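# Push the two marked drive blanks fully home

## Task

Using the work order image, find the two drive blanks labelled PUSH HOME and press each one into the rack until it reaches its stop and latches, without disturbing any of the other blanks. The rack is loose on the table: it may tilt only a little at most, or the task fails, and it must finish in the same spot it started from. The blanks must stay latched on their own, not because the robot is still holding them, and nothing may be pushed or knocked off the table.

## Robot and tools

Robot: two 6-joint arms, left_arm and right_arm, each ending in a two-finger gripper. Joint order everywhere (rows and result lists): waist, shoulder, elbow, forearm roll, wrist pitch, wrist roll. Stated joint ranges in rad: elbow -2.792 to 2.792, every other joint -6.283 to 6.283; the true end may differ by up to 0.010 rad.

Frame: a single scene frame shared by both arms. Origin on the table top midway between the arms, +z up, +x out across the table, left_arm on the +y side. The arm names do not match image left/right. Printed hand positions (metres) can be off, more so at full reach.

Gripper: fingers point along its +z and close along its x. The reported position is the point midway between the pads; fingertips extend 17.5 mm past it. A flat block juts about 9 cm from the wrist-roll axis toward the gripper's -y and rotates with it; mind it near the rack. Turning only wrist roll moves the pad midpoint around a 25 mm radius circle.

The row (used by execute_actions and move): 18 numbers, each within [-1, 1], one list covering both arms. Order: left_arm's 6 joint values, then its gripper position, force_limit, speed; then the same 9 for right_arm. Joint values are scaled offsets, not poses: 1.0 equals 1.398 rad for waist and shoulder, 2.097 rad for elbow, 2.622 rad for forearm roll, wrist pitch and wrist roll. Gripper values are absolute commands: position +1 = fully open (50 mm gap), about -0.65 = pads meeting, -1 = close until something blocks. force_limit per pad: -1 about 20 N, 0 about 102 N, +1 about 185 N (actual grip may exceed by ~17%). speed of the gap: -1 = 20 mm/s, 0 = 85, +1 = 150. To leave a gripper unchanged, repeat its previous three numbers; 0 is a real command. New force_limit/speed only apply once position changes by 0.01 or more.

execute_actions(actions): a list of actions; each action is a list of up to 15 rows, one row per 1/30 s step, the last row held to fill 15 steps. Joint offsets in every row of an action are measured from the joint angles when that action began (for the first action, the last reported angles), not from the preceding row. An empty list just returns state and images. If an action would push a joint more than 0.010 rad beyond its range it is rejected for both arms; a malformed action, or a first action failing that check, rejects the whole call.

move(target, speed, blocking): target is one 18-number row whose offsets count from the "Joint positions" of the latest result that listed them. All joints follow paths finishing together (gripper traces a curve), lasting 0.5 to 10 s. speed = peak rad/s of the joint with the longest way, 0.01 to 2, default 0.5. Moves do not stop for obstacles. blocking=false returns after 0.5 s while motion continues; check with wait(0), and call wait or stop before sending more actions or moves. The result adds a "move:" line: end state (done, off_target, moving, held, fault), limits=held or limits=none, and each arm's joint farthest from target.

wait(seconds): 0 to 10; arms keep their last command. stop(): brakes a running move (needs room; fingers keep moving). zoom_image(camera, region): camera is cam_head_left, cam_head_right, cam_left_wrist or cam_right_wrist; region [x0, y0, x1, y1] in pixels, at most 504x504. Head images are 896x504, wrist images 616x616. show_instructions(): shows the work order reference image. finished_scene(scene): pass the current scene's number; irreversible, and the robot first holds the last command.

Results: per-arm gripper pose (position m, quaternion wxyz) and velocities; Joint positions, velocities, targets (where joints are being driven now) and torques (offset and noisy). Step readings list joint positions at some steps; HELD marks steps where an arm's command was held back. "joint command not followed" means a clearance check changed targets. "joint sent to its limit" means a joint was clipped at its end; its absence proves nothing. object_status: 0 moving, 1 stopped while opening, 2 stopped while closing (holding), 3 at target or pads met. position_measured in counts: gap ≈ (250 - count) x 0.202 mm.

Motion limits: each joint's target stays within a lead of its measured angle (0.456 rad waist/shoulder, 0.683 elbow, 0.854 others), and targets are scaled back if they would put the gripper more than 70 mm from where it is. Max joint speeds 2.09, 3.14, 3.93 rad/s for those groups. Large changes may need several actions; finish unfinished moves with a new command.

Avoid: arms are stiff, so aiming even slightly beyond a firm contact can fault. A torque fault (load limits N m: waist 302, shoulder 302, elbow 142, the three wrist joints 40) or an outside force of 144 N stops that arm for 10 s and drops the rest of the call. Push blanks slowly with small offsets, watching torques and rack position so the loose rack neither slides nor tips. Don't let the arms collide or press on each other. MOTOR HOT warns of overheating before the brakes engage. Avoid drops, slams, and knocking anything off the table.

Each tool is called after "Emit:" as name(argument=value, ...) on one line, values as JSON.

## Session

Emit:
show_instructions()

Emit:
execute_actions(actions=[])

Reference images for this scene: work order.

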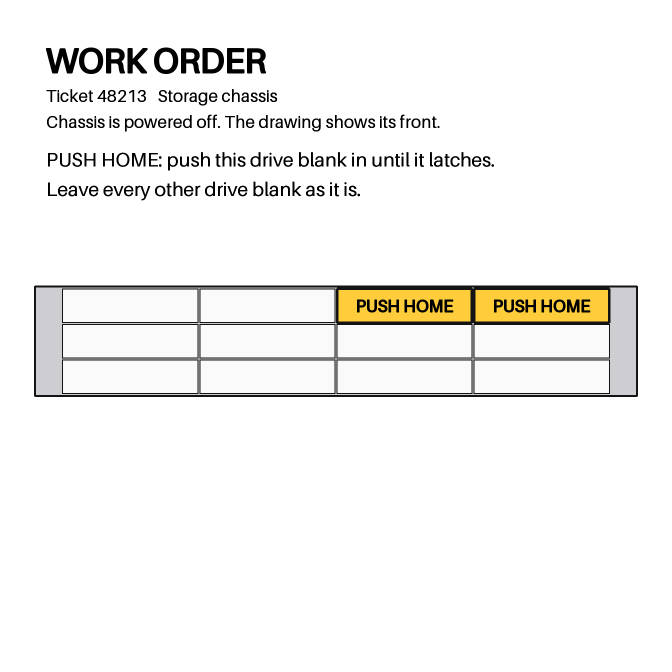

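Scene clock: 0.00 s.
left_arm: end_effector_position=(+0.9710, +0.7424, +0.2742) position_measured=3 object_status=3 end_effector_quat_wxyz=(+0.041, +0.911, -0.410, +0.019) end_effector_velocity=(+0.001, +0.000, +0.001) end_effector_angular_velocity=(+0.001, -0.004, -0.001) | right_arm: end_effector_position=(+0.0293, -0.2030, +0.3940) position_measured=3 object_status=3 end_effector_quat_wxyz=(+0.109, +0.074, +0.985, +0.107) end_effector_velocity=(+0.000, +0.000, +0.000) end_effector_angular_velocity=(+0.000, -0.000, -0.000)
Joint names: [waist, shoulder, elbow, forearm roll, wrist pitch, wrist roll]
Joint positions: left_arm=[-0.058  0.69   0.974 -0.089  1.489  2.556] | right_arm=[ 1.455 -0.421  2.044 -0.256  1.343  0.264]
Joint velocities: left_arm=[ 0.    -0.    -0.001  0.    -0.003  0.001] | right_arm=[-0.  0. -0. -0. -0.  0.]
Joint torques (N m, as the joint torque sensors report them, + toward a larger angle): no reading
Joint targets: left_arm=[-0.058 0.690 0.974 -0.089 1.489 2.556] | right_arm=[1.455 -0.421 2.044 -0.256 1.343 0.264]

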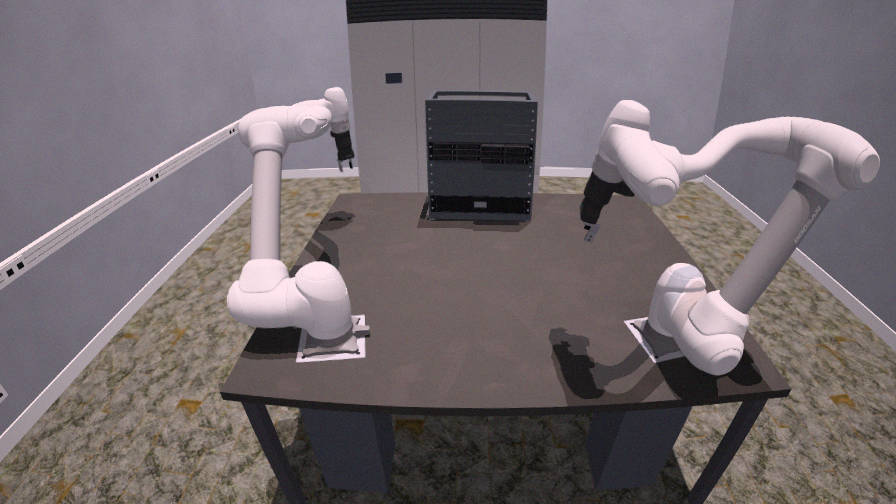

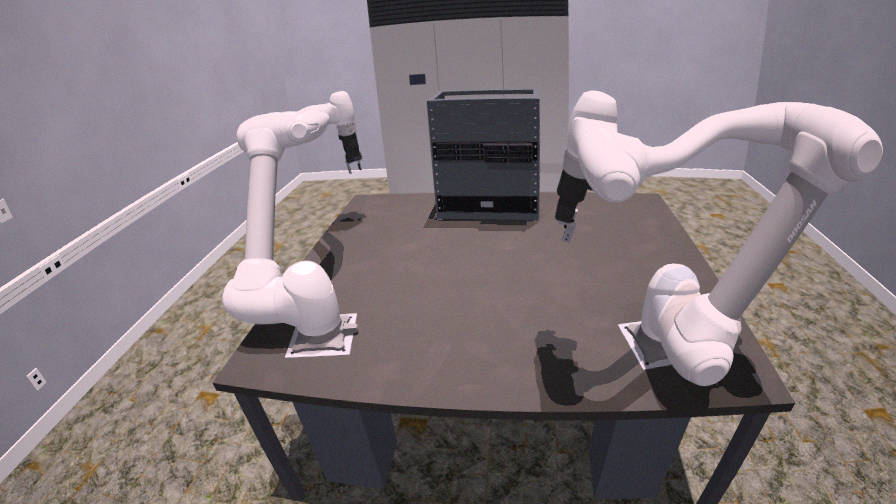

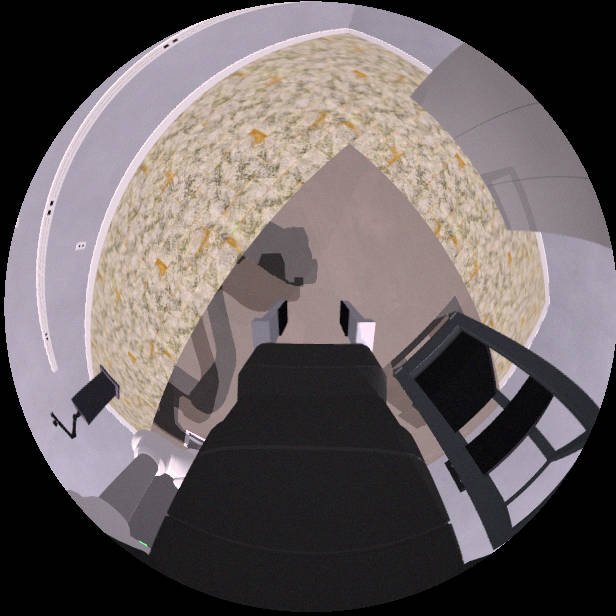

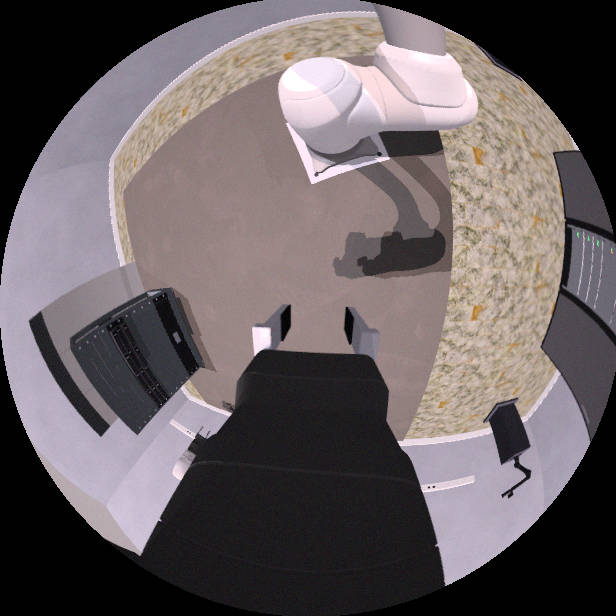

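Emit:
zoom_image(camera="cam_head_left", region=[400,80,570,240])

Emit:
zoom_image(camera="cam_head_right", region=[400,80,570,240])

Region (400, 80, 570, 240) of cam_head_left's 896x504 image, scaled by 2.965, with more detail than that image has; it fills the top 474 rows of this view, and the rest is white.

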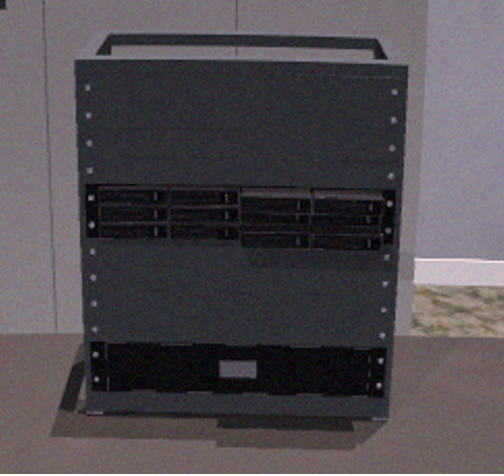

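Region (400, 80, 570, 240) of cam_head_right's 896x504 image, scaled by 2.965, with more detail than that image has; it fills the top 474 rows of this view, and the rest is white.

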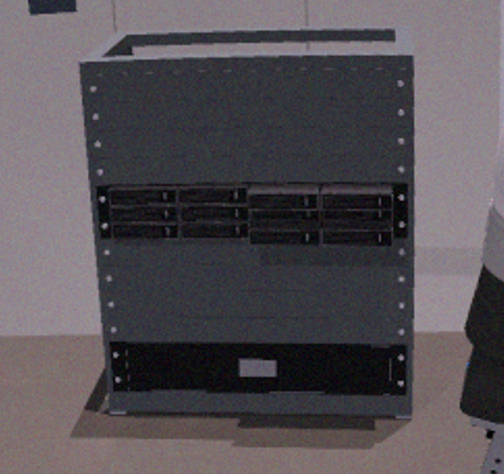

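Emit:
move(target=[-0.7206,-0.201,0.4137,0,0,0,-1,-0.5,1, 0,0,0,0,0,0,1,0,0], speed=0.8)

Emit:
move(target=[0,0,0,0.8172,-0.1677,-0.086,-1,-0.5,1, 0,0,0,0,0,0,1,0,0], speed=1.5)

Scene clock: 16.37 s.
left_arm: end_effector_position=(+0.3673, +0.2030, +0.1069) position_measured=252 object_status=3 end_effector_quat_wxyz=(-0.057, -0.583, +0.756, +0.292) end_effector_velocity=(-0.000, +0.001, +0.000) end_effector_angular_velocity=(+0.001, +0.001, -0.000) | right_arm: end_effector_position=(+0.0293, -0.2030, +0.3940) position_measured=3 object_status=3 end_effector_quat_wxyz=(+0.109, +0.074, +0.985, +0.107) end_effector_velocity=(-0.000, -0.000, +0.001) end_effector_angular_velocity=(-0.000, +0.000, -0.000)
Joint names: [waist, shoulder, elbow, forearm roll, wrist pitch, wrist roll]
Joint positions: left_arm=[-1.065  0.409  1.841 -0.089  1.489  2.556] | right_arm=[ 1.455 -0.421  2.044 -0.256  1.343  0.264]
Joint velocities: left_arm=[-0.     0.     0.     0.     0.002  0.   ] | right_arm=[ 0.     0.    -0.001  0.     0.001 -0.   ]
Joint torques (N m, as the joint torque sensors report them, + toward a larger angle): left_arm=[  1.18 -76.1  -32.51   2.77   1.86  -0.08] | right_arm=[  1.55   1.91 -43.3    2.45  -0.95   0.3 ]
Joint targets: left_arm=[-1.065 0.409 1.842 -0.089 1.489 2.556] | right_arm=[1.455 -0.421 2.044 -0.256 1.343 0.264]
move: done; limits=none; left_arm: farthest joint: the waist, 0.000 radians from its target (1.008 radians at the start); right_arm: farthest joint: the waist, 0.000 radians from its target (0.000 radians at the start)

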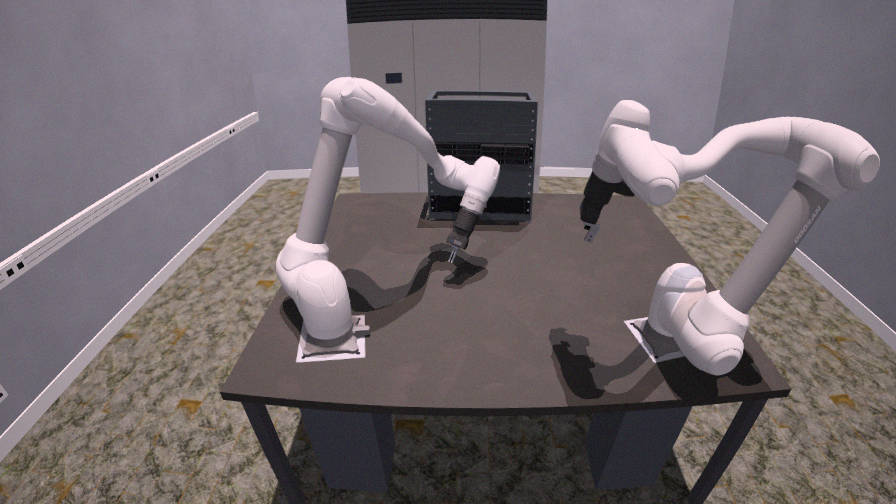

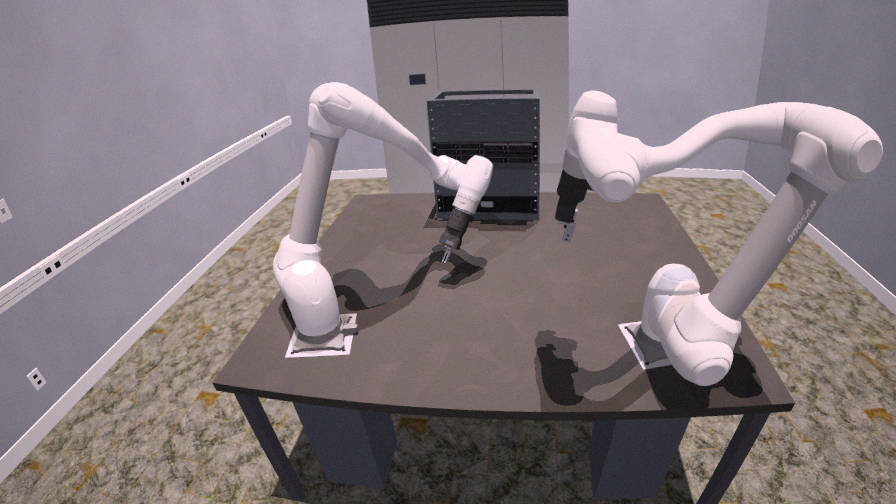

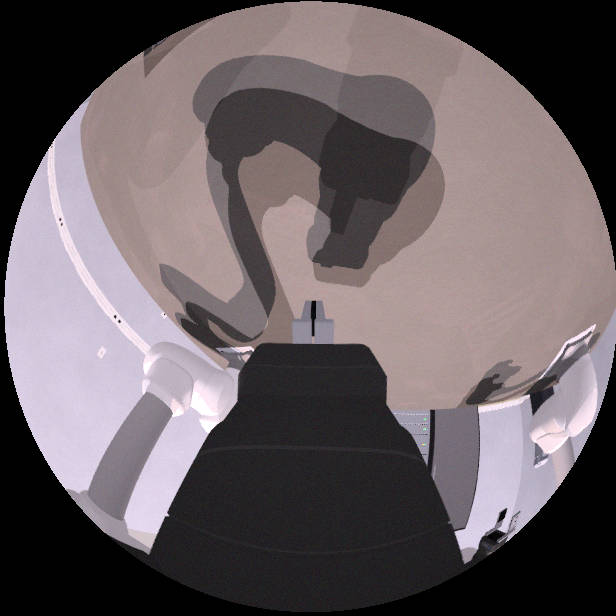

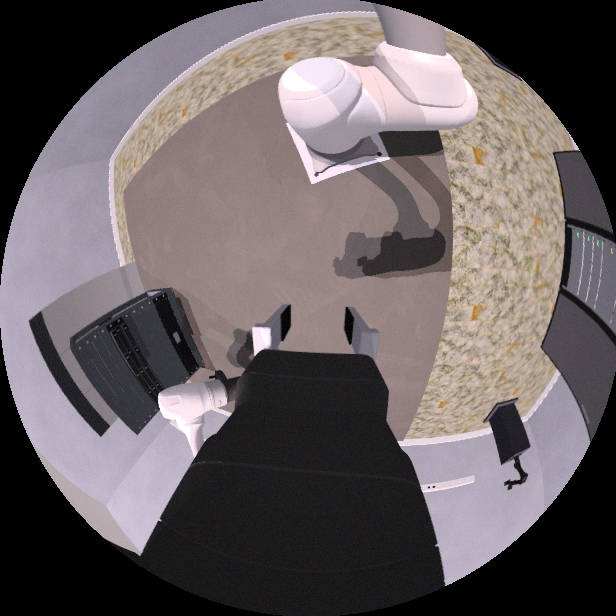

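Scene clock: 18.37 s.
left_arm: end_effector_position=(+0.7798, +0.0678, +0.3698) position_measured=252 object_status=3 end_effector_quat_wxyz=(+0.707, +0.000, +0.707, -0.000) end_effector_velocity=(+0.000, +0.000, -0.000) end_effector_angular_velocity=(-0.001, +0.000, -0.000) | right_arm: end_effector_position=(+0.0293, -0.2030, +0.3940) position_measured=3 object_status=3 end_effector_quat_wxyz=(+0.109, +0.074, +0.985, +0.107) end_effector_velocity=(+0.000, -0.000, -0.000) end_effector_angular_velocity=(-0.001, -0.000, -0.000)
Joint names: [waist, shoulder, elbow, forearm roll, wrist pitch, wrist roll]
Joint positions: left_arm=[-1.065  0.409  1.841  2.053  1.049  2.33 ] | right_arm=[ 1.455 -0.421  2.044 -0.256  1.343  0.264]
Joint velocities: left_arm=[ 0.001  0.    -0.     0.001 -0.001 -0.001] | right_arm=[-0.     0.     0.    -0.     0.001  0.   ]
Joint torques (N m, as the joint torque sensors report them, + toward a larger angle): left_arm=[  2.03 -85.05 -39.01   0.01   2.61   0.01] | right_arm=[ -0.01   2.13 -43.59   2.37  -0.56   0.21]
Joint targets: left_arm=[-1.065 0.409 1.841 2.053 1.049 2.330] | right_arm=[1.455 -0.421 2.044 -0.256 1.343 0.264]
move: done; limits=none; left_arm: farthest joint: the waist, 0.000 radians from its target (0.000 radians at the start); right_arm: farthest joint: the waist, 0.000 radians from its target (0.000 radians at the start)

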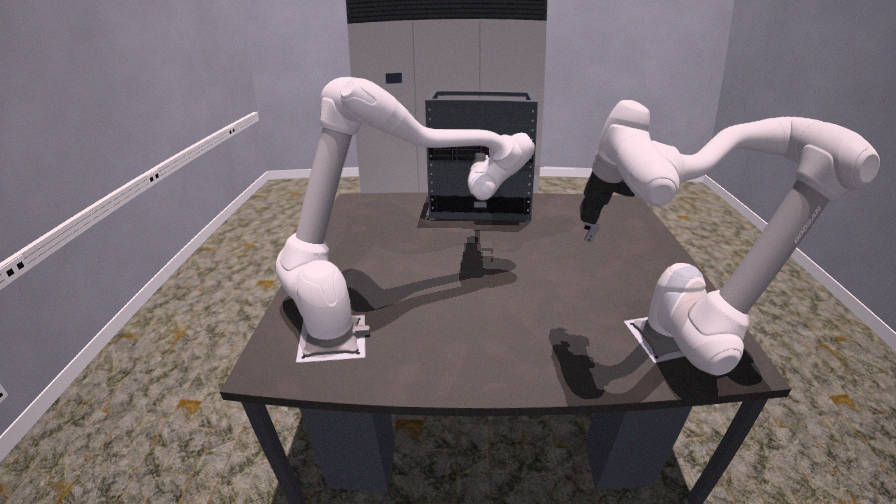

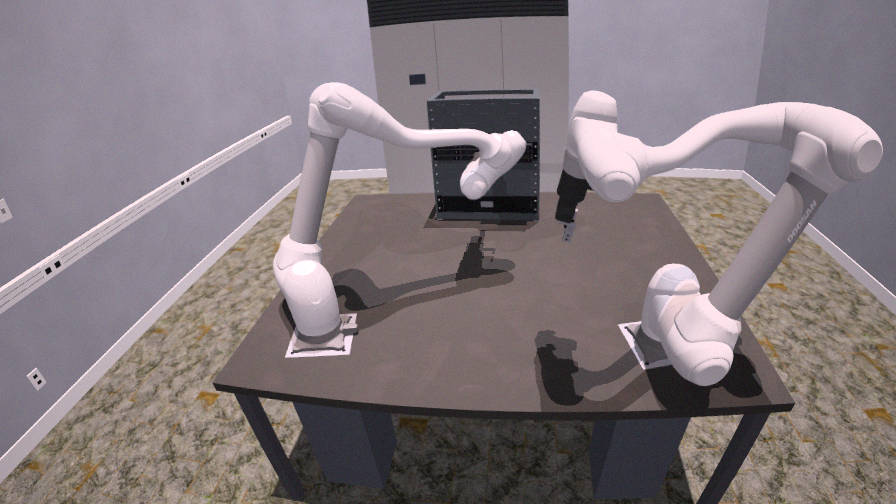

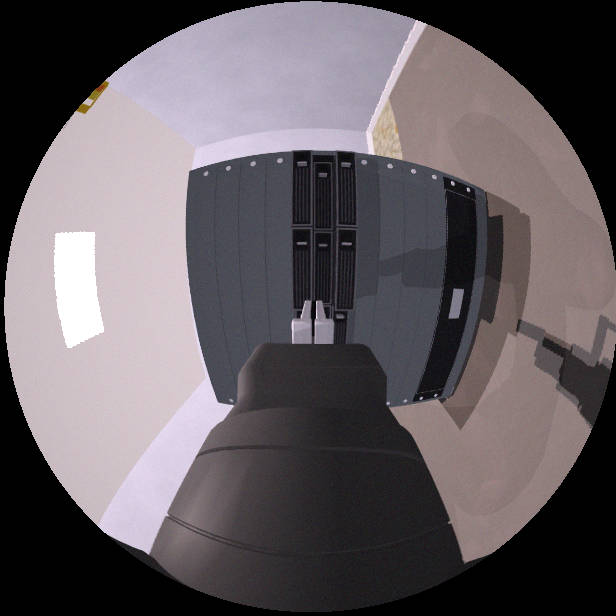

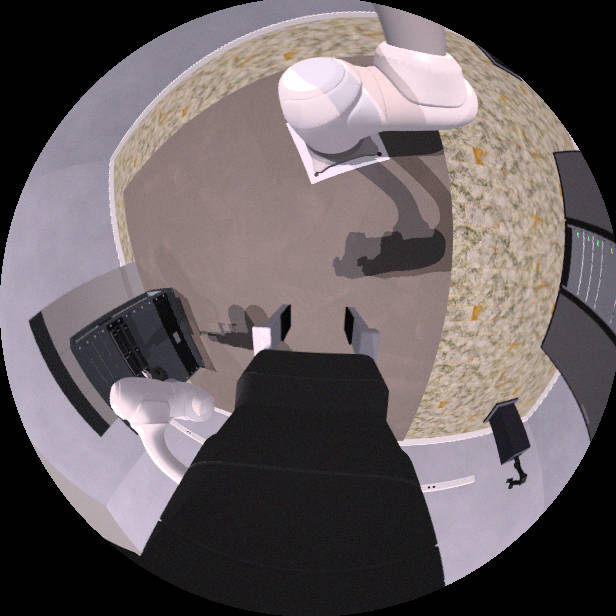

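Emit:
zoom_image(camera="cam_left_wrist", region=[230,130,400,350])

Region (230, 130, 400, 350) of cam_left_wrist's 616x616 image, scaled by 2.291, with more detail than that image has; it fills the left 389 columns of this view, and the rest is white.

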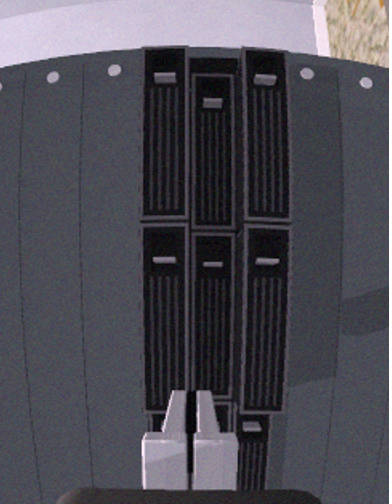

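Emit:
move(target=[-0.0283,0.0527,-0.0698,-0.0262,-0.0012,0.0352,-1,-0.5,1, 0,0,0,0,0,0,1,0,0], speed=0.3)

Emit:
zoom_image(camera="cam_left_wrist", region=[230,130,400,350])

Scene clock: 23.07 s.
left_arm: end_effector_position=(+0.7995, -0.0023, +0.3827) position_measured=252 object_status=3 end_effector_quat_wxyz=(+0.707, +0.001, +0.707, -0.000) end_effector_velocity=(+0.000, -0.000, -0.000) end_effector_angular_velocity=(-0.001, +0.000, -0.000) | right_arm: end_effector_position=(+0.0293, -0.2030, +0.3940) position_measured=3 object_status=3 end_effector_quat_wxyz=(+0.109, +0.074, +0.985, +0.107) end_effector_velocity=(-0.000, +0.000, +0.000) end_effector_angular_velocity=(+0.001, +0.001, +0.001)
Joint names: [waist, shoulder, elbow, forearm roll, wrist pitch, wrist roll]
Joint positions: left_arm=[-1.105  0.483  1.695  1.984  1.046  2.422] | right_arm=[ 1.455 -0.421  2.044 -0.256  1.343  0.264]
Joint velocities: left_arm=[-0.     0.    -0.    -0.    -0.    -0.001] | right_arm=[-0.     0.    -0.     0.001 -0.001 -0.   ]
Joint torques (N m, as the joint torque sensors report them, + toward a larger angle): left_arm=[  2.54 -92.11 -40.27   0.34   2.35  -0.2 ] | right_arm=[  0.86   2.48 -43.28   2.36  -0.75   0.23]
Joint targets: left_arm=[-1.105 0.483 1.695 1.984 1.046 2.422] | right_arm=[1.455 -0.421 2.044 -0.256 1.343 0.264]
move: done; limits=none; left_arm: farthest joint: the waist, 0.000 radians from its target (0.039 radians at the start); right_arm: farthest joint: the waist, 0.000 radians from its target (0.000 radians at the start)

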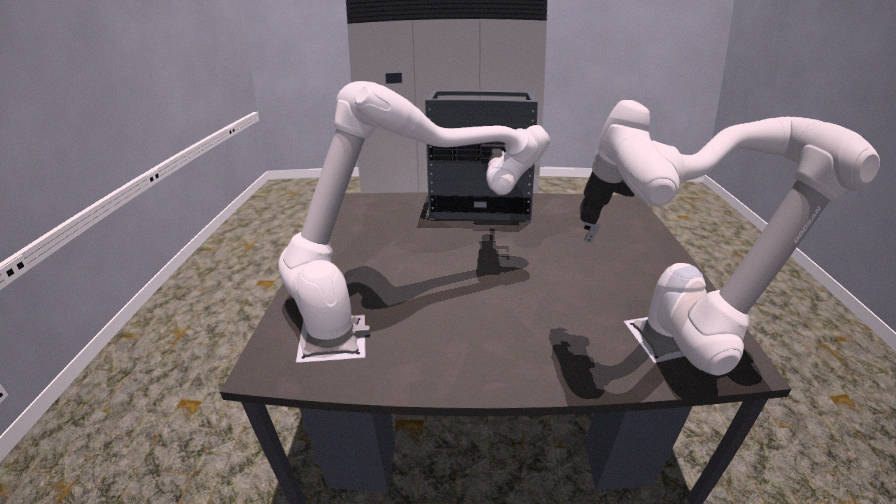

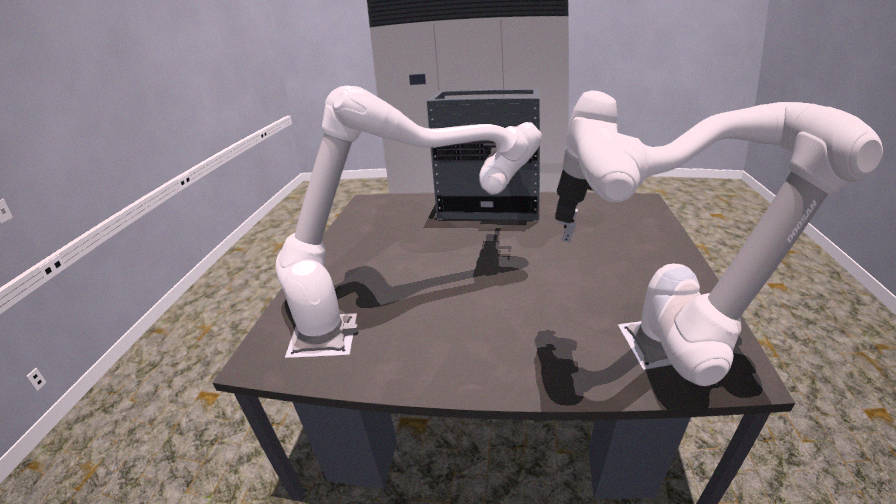

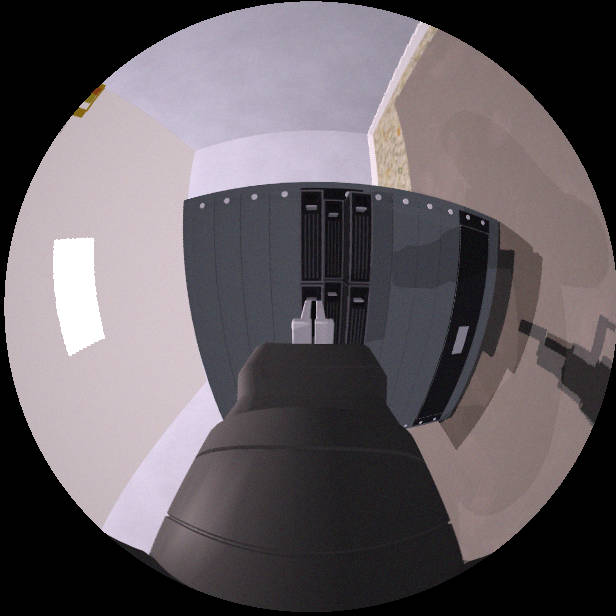

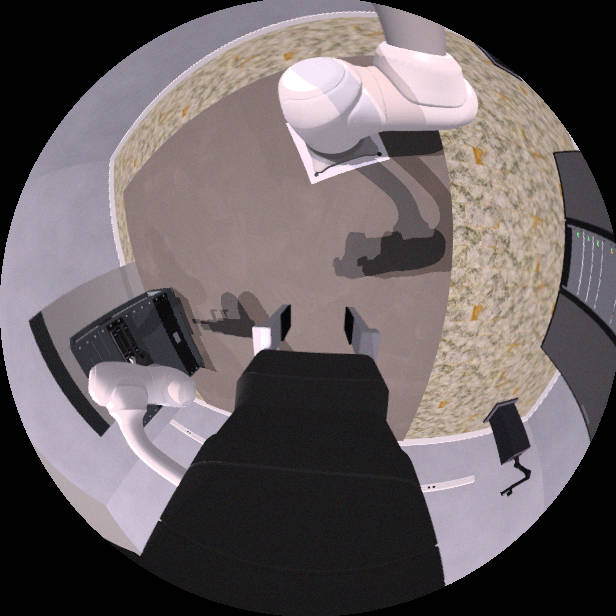

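Region (230, 130, 400, 350) of cam_left_wrist's 616x616 image, scaled by 2.291, with more detail than that image has; it fills the left 389 columns of this view, and the rest is white.

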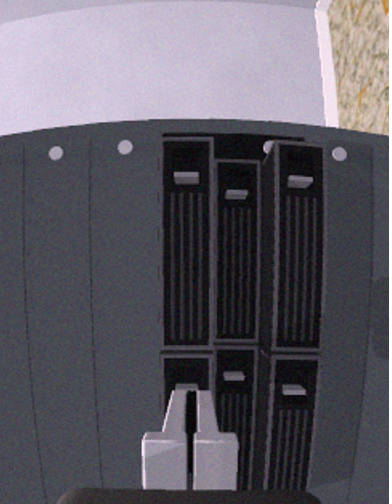

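Emit:
move(target=[0.0261,-0.0155,0.0165,0.0139,-0.008,-0.0109,-1,-0.5,1, 0,0,0,0,0,0,1,0,0], speed=0.15)

Emit:
zoom_image(camera="cam_left_wrist", region=[230,130,400,350])

Scene clock: 28.40 s.
left_arm: end_effector_position=(+0.8097, +0.0280, +0.3832) position_measured=252 object_status=3 end_effector_quat_wxyz=(+0.707, +0.001, +0.707, -0.000) end_effector_velocity=(+0.000, +0.001, -0.001) end_effector_angular_velocity=(+0.001, +0.000, +0.001) | right_arm: end_effector_position=(+0.0293, -0.2030, +0.3940) position_measured=3 object_status=3 end_effector_quat_wxyz=(+0.109, +0.074, +0.985, +0.107) end_effector_velocity=(-0.000, +0.000, -0.000) end_effector_angular_velocity=(+0.001, +0.001, +0.000)
Joint names: [waist, shoulder, elbow, forearm roll, wrist pitch, wrist roll]
Joint positions: left_arm=[-1.068  0.461  1.73   2.021  1.025  2.394] | right_arm=[ 1.455 -0.421  2.044 -0.256  1.343  0.264]
Joint velocities: left_arm=[0.001 0.    0.001 0.    0.001 0.   ] | right_arm=[ 0.    -0.     0.     0.001 -0.001  0.   ]
Joint torques (N m, as the joint torque sensors report them, + toward a larger angle): left_arm=[  1.22 -90.48 -40.61   0.3    2.53  -0.25] | right_arm=[  0.69   2.31 -43.32   2.34  -0.76   0.31]
Joint targets: left_arm=[-1.068 0.461 1.730 2.021 1.025 2.394] | right_arm=[1.455 -0.421 2.044 -0.256 1.343 0.264]
move: done; limits=none; left_arm: farthest joint: the waist, 0.000 radians from its target (0.036 radians at the start); right_arm: farthest joint: the waist, 0.000 radians from its target (0.000 radians at the start)

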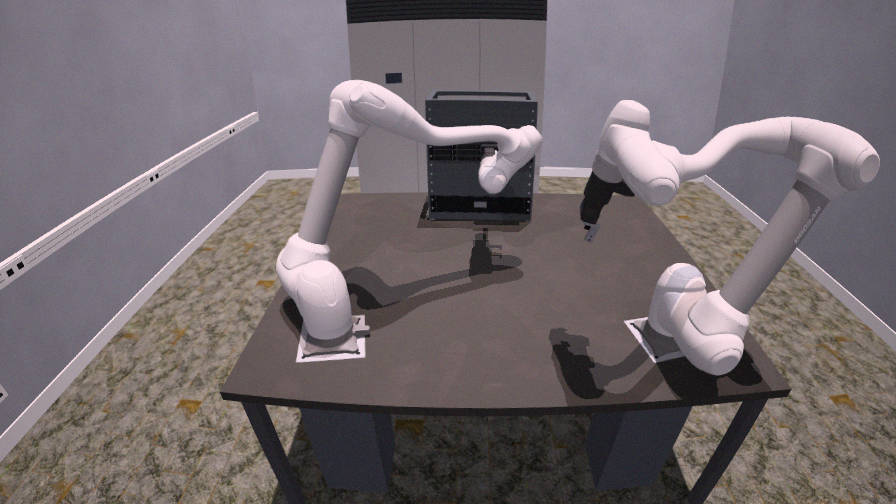

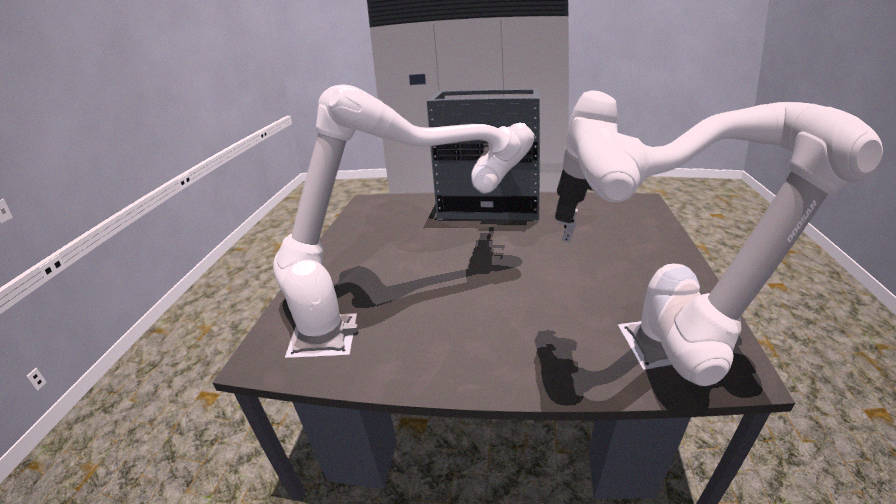

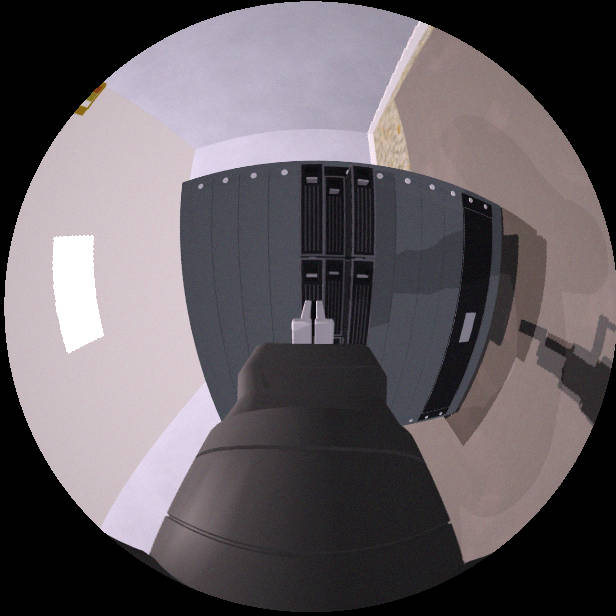

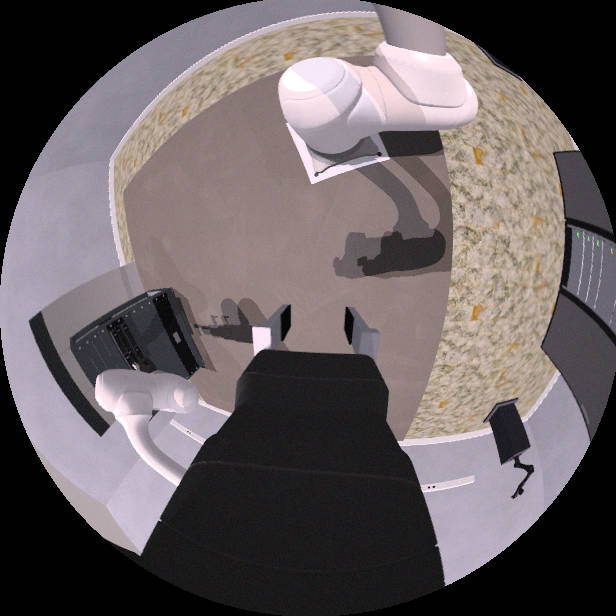

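Region (230, 130, 400, 350) of cam_left_wrist's 616x616 image, scaled by 2.291, with more detail than that image has; it fills the left 389 columns of this view, and the rest is white.

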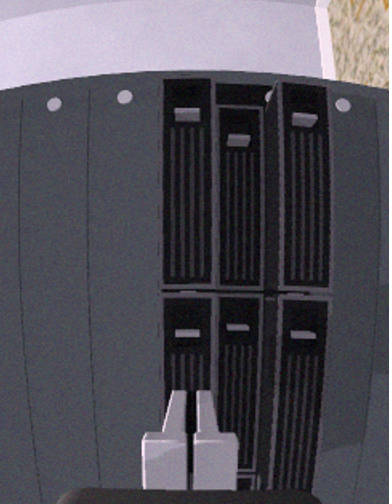

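Emit:
move(target=[0.0202,0.0183,-0.0199,0.0048,-0.0108,0.0021,-1,-0.5,1, 0,0,0,0,0,0,1,0,0], speed=0.03)

Emit:
zoom_image(camera="cam_left_wrist", region=[230,130,400,350])

Scene clock: 34.90 s.
left_arm: end_effector_position=(+0.8376, +0.0277, +0.3831) position_measured=252 object_status=3 end_effector_quat_wxyz=(+0.707, +0.001, +0.707, -0.000) end_effector_velocity=(+0.000, -0.001, +0.000) end_effector_angular_velocity=(-0.002, +0.000, -0.001) | right_arm: end_effector_position=(+0.0293, -0.2030, +0.3940) position_measured=3 object_status=3 end_effector_quat_wxyz=(+0.109, +0.074, +0.985, +0.107) end_effector_velocity=(-0.000, -0.000, -0.000) end_effector_angular_velocity=(-0.000, +0.000, -0.000)
Joint names: [waist, shoulder, elbow, forearm roll, wrist pitch, wrist roll]
Joint positions: left_arm=[-1.04   0.487  1.688  2.033  0.997  2.399] | right_arm=[ 1.455 -0.421  2.044 -0.256  1.343  0.264]
Joint velocities: left_arm=[-0.     0.    -0.001  0.    -0.001 -0.001] | right_arm=[-0.     0.     0.001  0.    -0.     0.   ]
Joint torques (N m, as the joint torque sensors report them, + toward a larger angle): left_arm=[  1.76 -93.8  -40.79   0.12   2.45  -0.16] | right_arm=[  0.71   1.32 -42.96   2.22  -0.82   0.13]
Joint targets: left_arm=[-1.040 0.487 1.688 2.033 0.997 2.399] | right_arm=[1.455 -0.421 2.044 -0.256 1.343 0.264]
move: done; limits=none; left_arm: farthest joint: the waist, 0.000 radians from its target (0.028 radians at the start); right_arm: farthest joint: the waist, 0.000 radians from its target (0.000 radians at the start)

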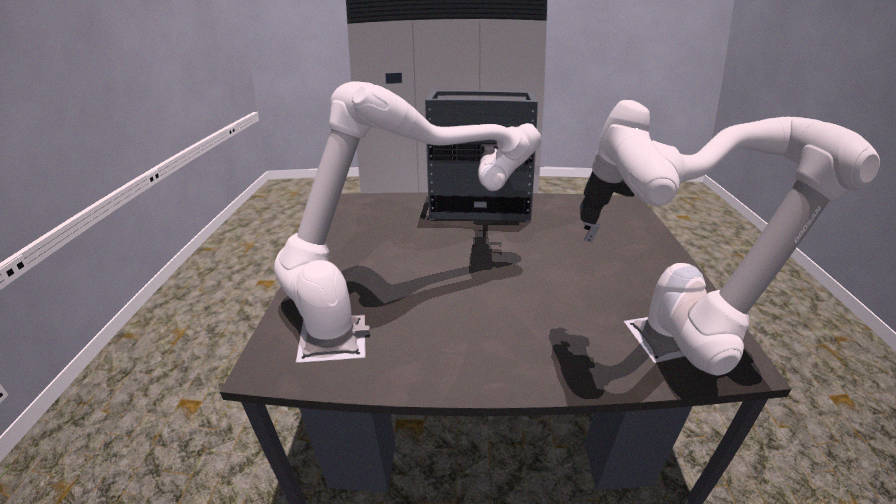

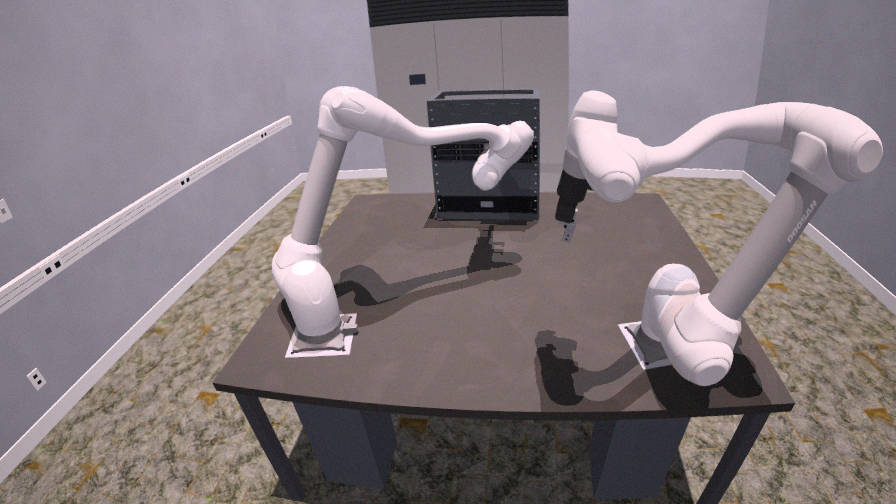

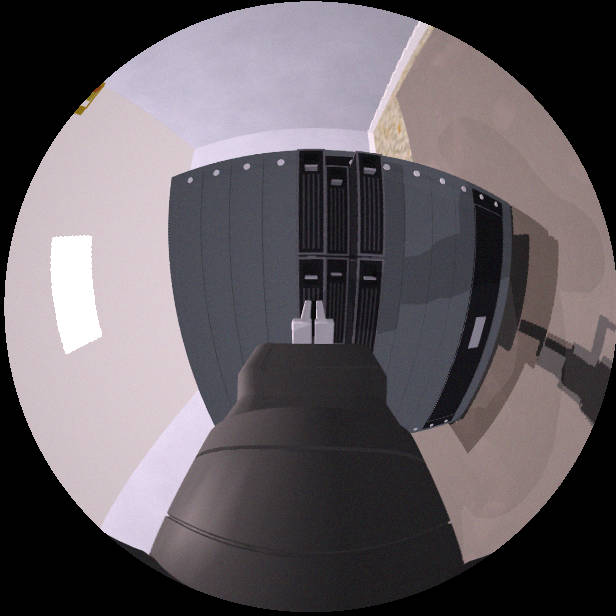

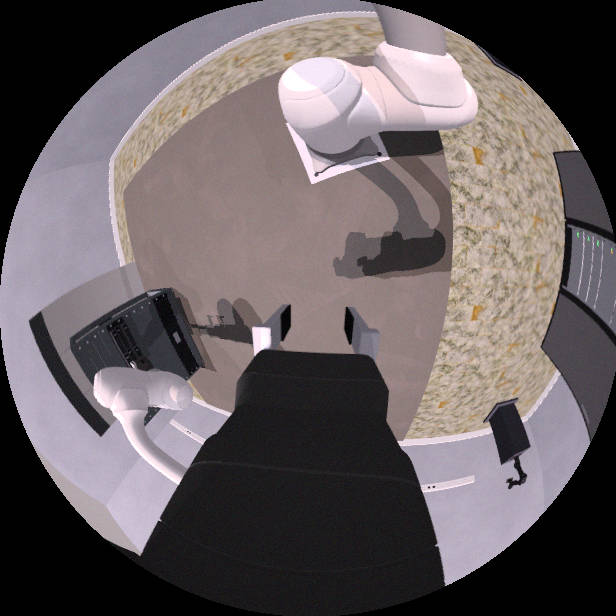

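Region (230, 130, 400, 350) of cam_left_wrist's 616x616 image, scaled by 2.291, with more detail than that image has; it fills the left 389 columns of this view, and the rest is white.

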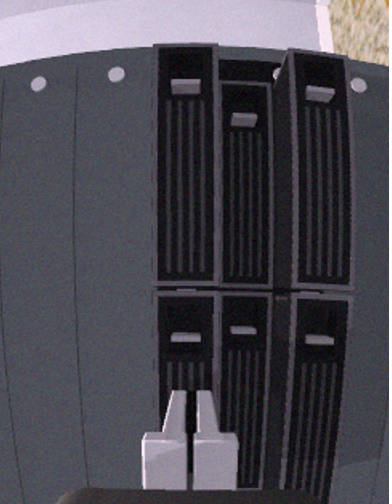

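Emit:
move(target=[0.0108,0.0098,-0.0107,0.0026,-0.0058,0.0011,-1,-0.5,1, 0,0,0,0,0,0,1,0,0], speed=0.02)

Emit:
zoom_image(camera="cam_left_wrist", region=[230,130,400,350])

Scene clock: 37.80 s.
left_arm: end_effector_position=(+0.8525, +0.0280, +0.3830) position_measured=252 object_status=3 end_effector_quat_wxyz=(+0.707, +0.001, +0.707, -0.000) end_effector_velocity=(+0.000, +0.001, +0.000) end_effector_angular_velocity=(+0.002, -0.000, +0.001) | right_arm: end_effector_position=(+0.0293, -0.2030, +0.3940) position_measured=3 object_status=3 end_effector_quat_wxyz=(+0.109, +0.074, +0.985, +0.107) end_effector_velocity=(+0.000, +0.001, +0.001) end_effector_angular_velocity=(+0.002, -0.001, +0.000)
Joint names: [waist, shoulder, elbow, forearm roll, wrist pitch, wrist roll]
Joint positions: left_arm=[-1.025  0.5    1.666  2.04   0.982  2.402] | right_arm=[ 1.455 -0.421  2.044 -0.256  1.343  0.264]
Joint velocities: left_arm=[ 0.    -0.     0.001 -0.     0.     0.001] | right_arm=[ 0.    -0.    -0.001 -0.001 -0.001  0.   ]
Joint torques (N m, as the joint torque sensors report them, + toward a larger angle): left_arm=[  7.02 -93.89 -41.19  -0.57   3.18  -0.14] | right_arm=[  0.03  -0.31 -42.81   2.56  -0.47   0.33]
Joint targets: left_arm=[-1.025 0.500 1.665 2.040 0.982 2.402] | right_arm=[1.455 -0.421 2.044 -0.256 1.343 0.264]
move: done; limits=none; left_arm: farthest joint: the waist, 0.000 radians from its target (0.015 radians at the start); right_arm: farthest joint: the waist, 0.000 radians from its target (0.000 radians at the start)

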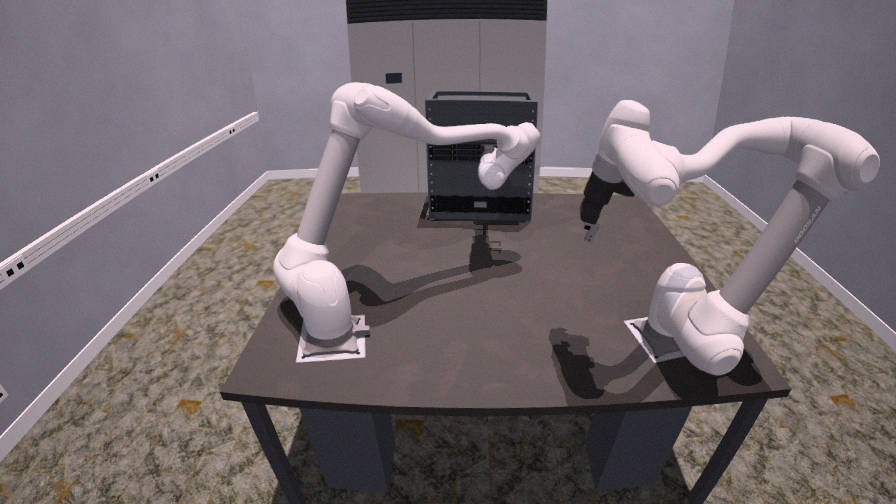

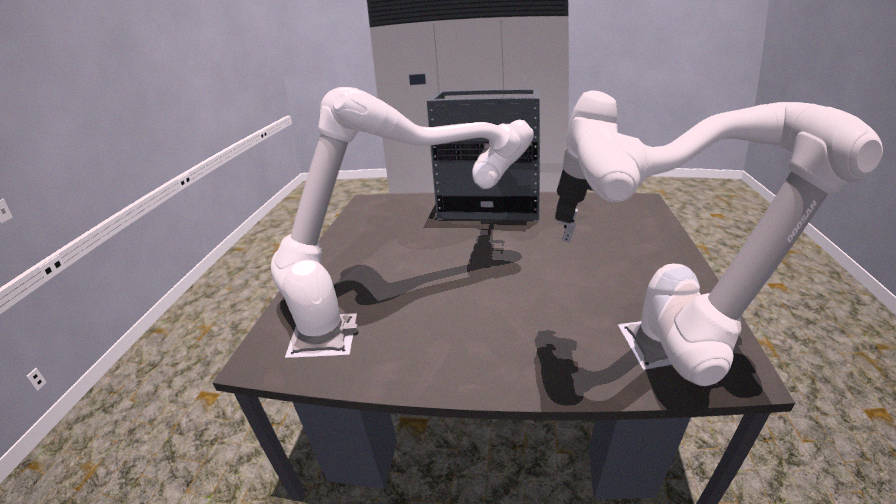

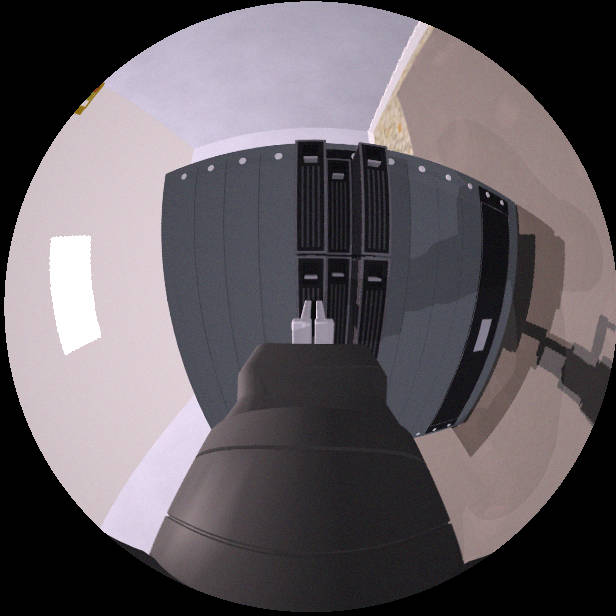

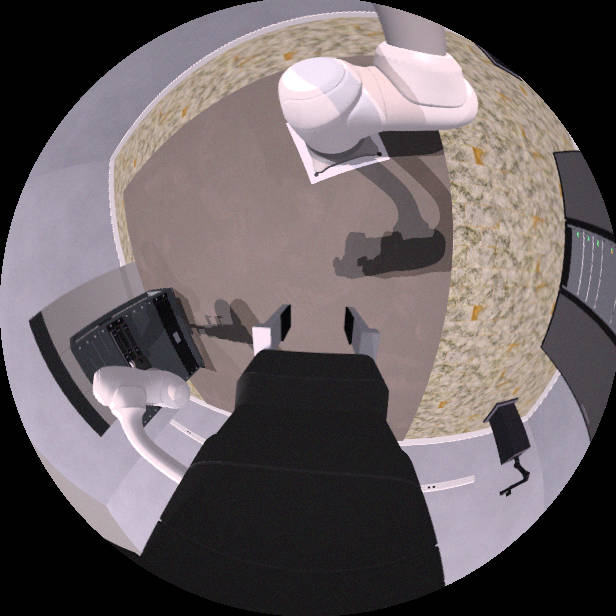

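Region (230, 130, 400, 350) of cam_left_wrist's 616x616 image, scaled by 2.291, with more detail than that image has; it fills the left 389 columns of this view, and the rest is white.

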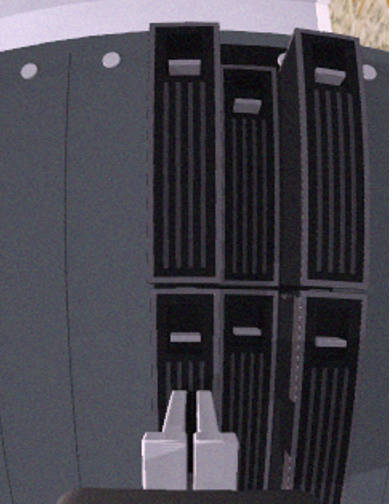

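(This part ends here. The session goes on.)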